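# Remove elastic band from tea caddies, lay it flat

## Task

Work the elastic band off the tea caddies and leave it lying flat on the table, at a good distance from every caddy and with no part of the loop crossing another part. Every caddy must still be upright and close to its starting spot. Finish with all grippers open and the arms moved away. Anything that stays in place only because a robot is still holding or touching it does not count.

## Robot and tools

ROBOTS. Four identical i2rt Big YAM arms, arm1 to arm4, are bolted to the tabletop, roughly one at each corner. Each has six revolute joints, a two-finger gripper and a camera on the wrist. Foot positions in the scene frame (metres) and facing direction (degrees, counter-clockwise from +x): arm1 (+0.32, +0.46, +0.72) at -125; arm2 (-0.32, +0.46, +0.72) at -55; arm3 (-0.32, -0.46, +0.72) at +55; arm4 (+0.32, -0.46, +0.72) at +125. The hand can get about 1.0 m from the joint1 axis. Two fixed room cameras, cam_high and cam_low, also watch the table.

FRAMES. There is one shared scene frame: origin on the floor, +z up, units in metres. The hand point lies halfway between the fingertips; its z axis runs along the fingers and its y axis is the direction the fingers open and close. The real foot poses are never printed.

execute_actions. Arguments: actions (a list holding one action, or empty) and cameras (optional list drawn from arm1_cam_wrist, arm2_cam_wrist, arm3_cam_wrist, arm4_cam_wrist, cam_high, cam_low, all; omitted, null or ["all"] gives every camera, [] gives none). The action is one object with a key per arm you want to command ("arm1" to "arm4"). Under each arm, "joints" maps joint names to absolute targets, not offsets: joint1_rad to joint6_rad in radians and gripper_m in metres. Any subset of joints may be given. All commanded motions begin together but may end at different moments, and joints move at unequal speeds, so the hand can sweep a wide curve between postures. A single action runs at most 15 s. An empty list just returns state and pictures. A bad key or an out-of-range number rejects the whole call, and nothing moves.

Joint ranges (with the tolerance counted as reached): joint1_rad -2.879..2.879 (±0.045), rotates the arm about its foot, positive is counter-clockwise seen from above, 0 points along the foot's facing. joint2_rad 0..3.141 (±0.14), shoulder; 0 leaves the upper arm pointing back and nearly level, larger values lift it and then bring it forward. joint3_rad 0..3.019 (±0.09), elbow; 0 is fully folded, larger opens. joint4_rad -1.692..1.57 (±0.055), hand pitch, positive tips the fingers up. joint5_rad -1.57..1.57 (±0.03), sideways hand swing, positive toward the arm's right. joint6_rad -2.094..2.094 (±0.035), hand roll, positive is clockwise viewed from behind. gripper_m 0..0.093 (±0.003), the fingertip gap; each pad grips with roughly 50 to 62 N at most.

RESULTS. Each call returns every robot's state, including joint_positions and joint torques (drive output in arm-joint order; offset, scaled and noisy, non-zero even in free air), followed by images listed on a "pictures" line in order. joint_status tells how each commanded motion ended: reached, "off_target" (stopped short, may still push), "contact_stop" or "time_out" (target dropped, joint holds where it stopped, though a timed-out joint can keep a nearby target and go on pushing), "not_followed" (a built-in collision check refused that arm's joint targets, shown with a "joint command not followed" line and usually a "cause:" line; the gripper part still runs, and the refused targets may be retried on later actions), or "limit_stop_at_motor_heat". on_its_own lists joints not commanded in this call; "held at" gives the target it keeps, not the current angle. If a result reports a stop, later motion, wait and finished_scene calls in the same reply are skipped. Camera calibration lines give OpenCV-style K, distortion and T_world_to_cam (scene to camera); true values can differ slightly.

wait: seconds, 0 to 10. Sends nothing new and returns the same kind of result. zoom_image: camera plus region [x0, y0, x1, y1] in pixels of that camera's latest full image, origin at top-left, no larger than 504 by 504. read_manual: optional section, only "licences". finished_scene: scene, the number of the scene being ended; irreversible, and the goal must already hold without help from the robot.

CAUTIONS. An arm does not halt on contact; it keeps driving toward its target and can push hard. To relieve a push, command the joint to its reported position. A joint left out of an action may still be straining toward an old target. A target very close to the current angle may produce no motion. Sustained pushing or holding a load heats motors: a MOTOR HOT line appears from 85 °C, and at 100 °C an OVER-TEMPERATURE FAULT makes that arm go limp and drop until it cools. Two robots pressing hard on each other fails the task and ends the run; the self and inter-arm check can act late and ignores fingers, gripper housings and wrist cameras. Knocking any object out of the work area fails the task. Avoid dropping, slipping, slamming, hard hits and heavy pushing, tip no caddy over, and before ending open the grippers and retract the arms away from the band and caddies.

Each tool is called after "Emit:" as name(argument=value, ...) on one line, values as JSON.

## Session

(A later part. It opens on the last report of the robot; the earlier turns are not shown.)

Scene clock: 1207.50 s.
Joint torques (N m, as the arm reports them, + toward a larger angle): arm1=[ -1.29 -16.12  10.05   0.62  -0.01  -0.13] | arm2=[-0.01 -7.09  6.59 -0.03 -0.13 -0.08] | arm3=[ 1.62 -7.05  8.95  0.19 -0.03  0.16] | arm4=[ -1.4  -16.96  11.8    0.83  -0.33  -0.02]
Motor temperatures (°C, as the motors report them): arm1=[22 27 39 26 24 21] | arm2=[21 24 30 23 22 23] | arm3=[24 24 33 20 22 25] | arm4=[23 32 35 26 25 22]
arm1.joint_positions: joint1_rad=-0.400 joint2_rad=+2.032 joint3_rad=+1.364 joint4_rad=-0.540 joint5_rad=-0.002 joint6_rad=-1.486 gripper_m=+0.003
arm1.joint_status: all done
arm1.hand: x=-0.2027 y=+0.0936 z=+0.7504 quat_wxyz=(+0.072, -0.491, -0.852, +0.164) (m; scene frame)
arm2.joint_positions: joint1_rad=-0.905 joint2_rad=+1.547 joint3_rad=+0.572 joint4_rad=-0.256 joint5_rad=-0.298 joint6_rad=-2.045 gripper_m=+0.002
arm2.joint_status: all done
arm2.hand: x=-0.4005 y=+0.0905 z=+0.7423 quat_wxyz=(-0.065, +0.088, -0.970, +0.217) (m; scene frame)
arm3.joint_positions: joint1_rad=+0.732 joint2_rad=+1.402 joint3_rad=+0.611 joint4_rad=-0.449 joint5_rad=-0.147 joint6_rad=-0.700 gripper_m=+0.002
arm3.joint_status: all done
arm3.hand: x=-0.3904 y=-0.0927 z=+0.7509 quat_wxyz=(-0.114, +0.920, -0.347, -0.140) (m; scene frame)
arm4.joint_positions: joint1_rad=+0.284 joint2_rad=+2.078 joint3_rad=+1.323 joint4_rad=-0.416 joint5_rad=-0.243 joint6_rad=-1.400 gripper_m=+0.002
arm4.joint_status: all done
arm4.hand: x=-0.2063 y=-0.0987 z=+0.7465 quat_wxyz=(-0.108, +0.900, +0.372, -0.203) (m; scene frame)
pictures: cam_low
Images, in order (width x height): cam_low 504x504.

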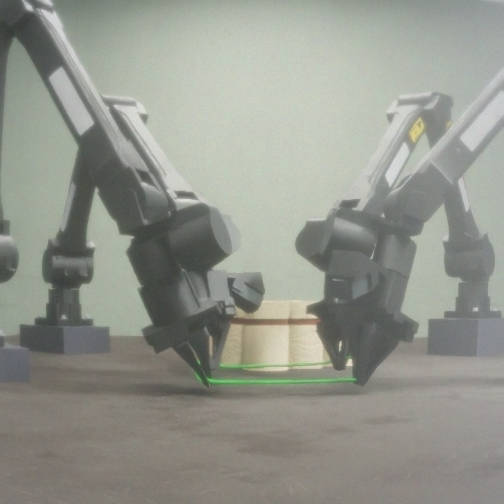

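Emit:
execute_actions(actions=[{"arm1":{"joints":{"gripper_m":0.022}},"arm2":{"joints":{"gripper_m":0.022}},"arm3":{"joints":{"gripper_m":0.022}},"arm4":{"joints":{"gripper_m":0.022}}}], cameras=["cam_high", "cam_low"])

Emit:
zoom_image(camera="cam_low", region=[160, 320, 400, 420])

Emit:
zoom_image(camera="cam_high", region=[30, 150, 250, 340])

Scene clock: 1215.57 s.
Joint torques (N m, as the arm reports them, + toward a larger angle): arm1=[ -1.3  -16.1   10.08   0.6   -0.01  -0.12] | arm2=[-0.09 -7.61  6.79  0.09 -0.13 -0.18] | arm3=[ 1.2  -6.47  8.81  0.32 -0.03  0.15] | arm4=[ -0.64 -16.97  11.78   0.79  -0.32  -0.02]
Motor temperatures (°C, as the motors report them): arm1=[22 27 39 26 24 21] | arm2=[21 24 30 23 22 23] | arm3=[24 24 33 20 22 25] | arm4=[23 32 35 26 25 22]
arm1.joint_positions: joint1_rad=-0.401 joint2_rad=+2.032 joint3_rad=+1.364 joint4_rad=-0.540 joint5_rad=-0.002 joint6_rad=-1.486 gripper_m=+0.022
arm1.joint_status: all done
arm1.hand: x=-0.2029 y=+0.0939 z=+0.7504 quat_wxyz=(+0.073, -0.491, -0.852, +0.164) (m; scene frame)
arm2.joint_positions: joint1_rad=-0.905 joint2_rad=+1.547 joint3_rad=+0.572 joint4_rad=-0.256 joint5_rad=-0.298 joint6_rad=-2.045 gripper_m=+0.022
arm2.joint_status: all done
arm2.hand: x=-0.4005 y=+0.0905 z=+0.7423 quat_wxyz=(-0.065, +0.088, -0.970, +0.217) (m; scene frame)
arm3.joint_positions: joint1_rad=+0.732 joint2_rad=+1.402 joint3_rad=+0.611 joint4_rad=-0.449 joint5_rad=-0.147 joint6_rad=-0.700 gripper_m=+0.022
arm3.joint_status: all done
arm3.hand: x=-0.3904 y=-0.0927 z=+0.7509 quat_wxyz=(-0.114, +0.920, -0.347, -0.140) (m; scene frame)
arm4.joint_positions: joint1_rad=+0.284 joint2_rad=+2.078 joint3_rad=+1.323 joint4_rad=-0.416 joint5_rad=-0.243 joint6_rad=-1.400 gripper_m=+0.022
arm4.joint_status: all done
arm4.hand: x=-0.2063 y=-0.0987 z=+0.7465 quat_wxyz=(-0.108, +0.900, +0.372, -0.203) (m; scene frame)
pictures: cam_high, cam_low
Images, in order (width x height): cam_high 504x504, cam_low 504x504.

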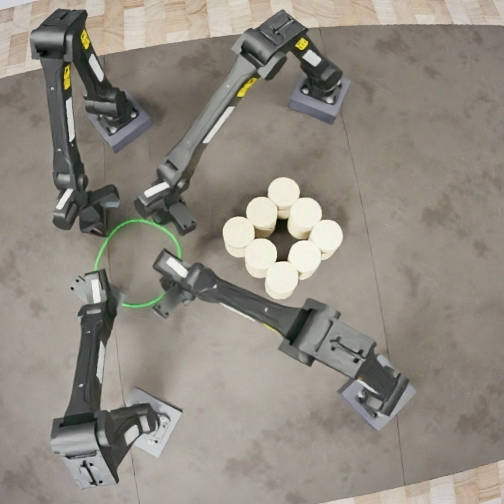

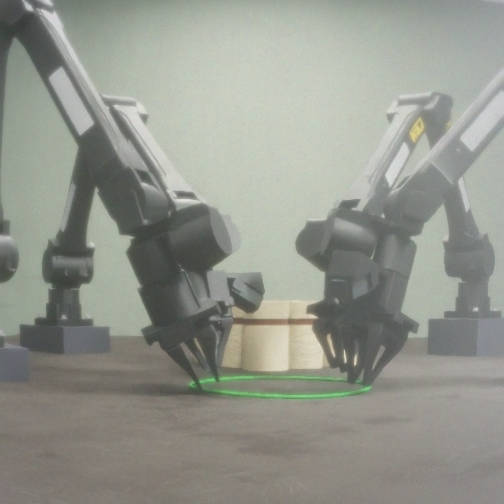

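Region (160, 320, 400, 420) of cam_low's 504x504 image, scaled by 2.100, with more detail than that image has; it fills the top 210 rows of this view, and the rest is white.

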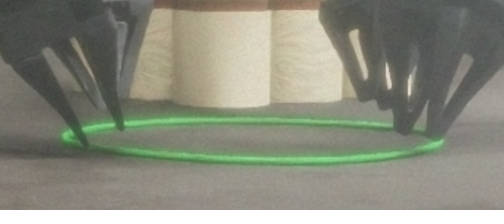

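Region (30, 150, 250, 340) of cam_high's 504x504 image, scaled by 2.291, with more detail than that image has; it fills the top 435 rows of this view, and the rest is white.

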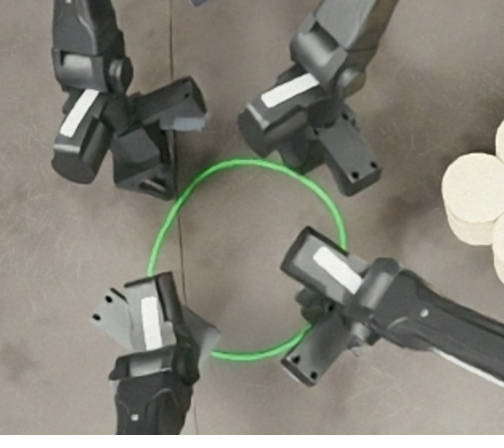

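Emit:
execute_actions(actions=[{"arm1":{"joints":{"joint2_rad":1.2}},"arm2":{"joints":{"joint2_rad":0.7}},"arm3":{"joints":{"joint2_rad":0.56}},"arm4":{"joints":{"joint2_rad":1.23}}}], cameras=["cam_high", "cam_low"])

Scene clock: 1236.70 s.
Joint torques (N m, as the arm reports them, + toward a larger angle): arm1=[-1.32 -8.92 10.79  1.66  0.01 -0.07] | arm2=[-0.91 -1.03 10.48  1.06 -0.02 -0.1 ] | arm3=[ 1.11 -0.04 12.8   1.36  0.07  0.17] | arm4=[-0.64 -9.5  13.79  2.05 -0.16  0.04]
Motor temperatures (°C, as the motors report them): arm1=[22 27 39 26 24 21] | arm2=[21 24 31 23 22 23] | arm3=[24 24 34 20 22 25] | arm4=[23 32 36 26 25 22]
arm1.joint_positions: joint1_rad=-0.401 joint2_rad=+1.210 joint3_rad=+1.385 joint4_rad=-0.544 joint5_rad=-0.002 joint6_rad=-1.486 gripper_m=+0.022
arm1.joint_status: all done
arm1.hand: x=-0.1388 y=+0.1423 z=+1.2644 quat_wxyz=(+0.237, -0.413, -0.715, +0.513) (m; scene frame)
arm2.joint_positions: joint1_rad=-0.905 joint2_rad=+0.703 joint3_rad=+0.572 joint4_rad=-0.256 joint5_rad=-0.297 joint6_rad=-2.045 gripper_m=+0.022
arm2.joint_status: all done
arm2.hand: x=-0.4000 y=+0.0922 z=+1.0600 quat_wxyz=(+0.110, +0.135, -0.811, +0.559) (m; scene frame)
arm3.joint_positions: joint1_rad=+0.732 joint2_rad=+0.562 joint3_rad=+0.611 joint4_rad=-0.449 joint5_rad=-0.147 joint6_rad=-0.700 gripper_m=+0.022
arm3.joint_status: all done
arm3.hand: x=-0.3886 y=-0.1239 z=+1.0513 quat_wxyz=(-0.459, +0.788, -0.263, -0.315) (m; scene frame)
arm4.joint_positions: joint1_rad=+0.284 joint2_rad=+1.233 joint3_rad=+1.339 joint4_rad=-0.421 joint5_rad=-0.244 joint6_rad=-1.398 gripper_m=+0.022
arm4.joint_status: all done
arm4.hand: x=-0.1539 y=-0.1407 z=+1.2769 quat_wxyz=(-0.449, +0.725, +0.355, -0.383) (m; scene frame)
pictures: cam_high, cam_low
Images, in order (width x height): cam_high 504x504, cam_low 504x504.

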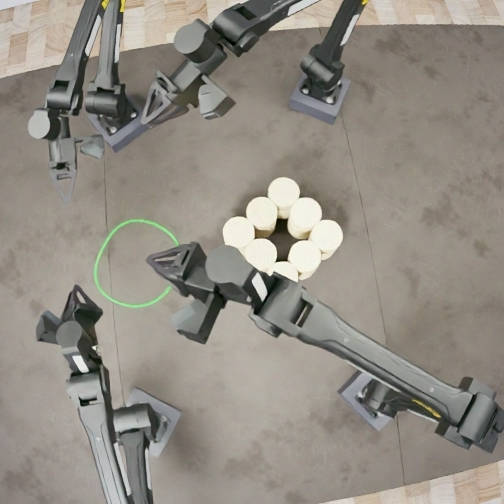

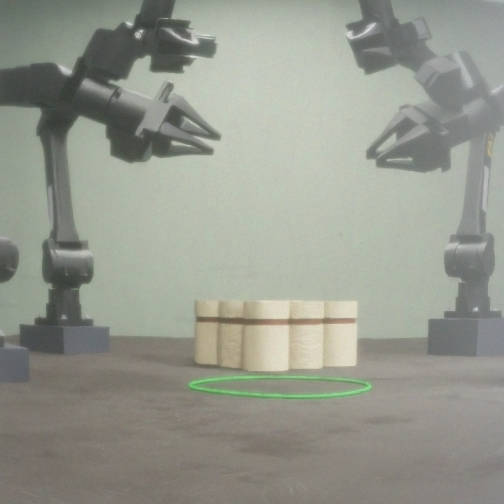

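The band is lying flat and uncrossed, about 0.13 m from the caddies. All the caddies are standing and the arms are clear.

Emit:
finished_scene(scene=2)

The scene is finished: the task was done.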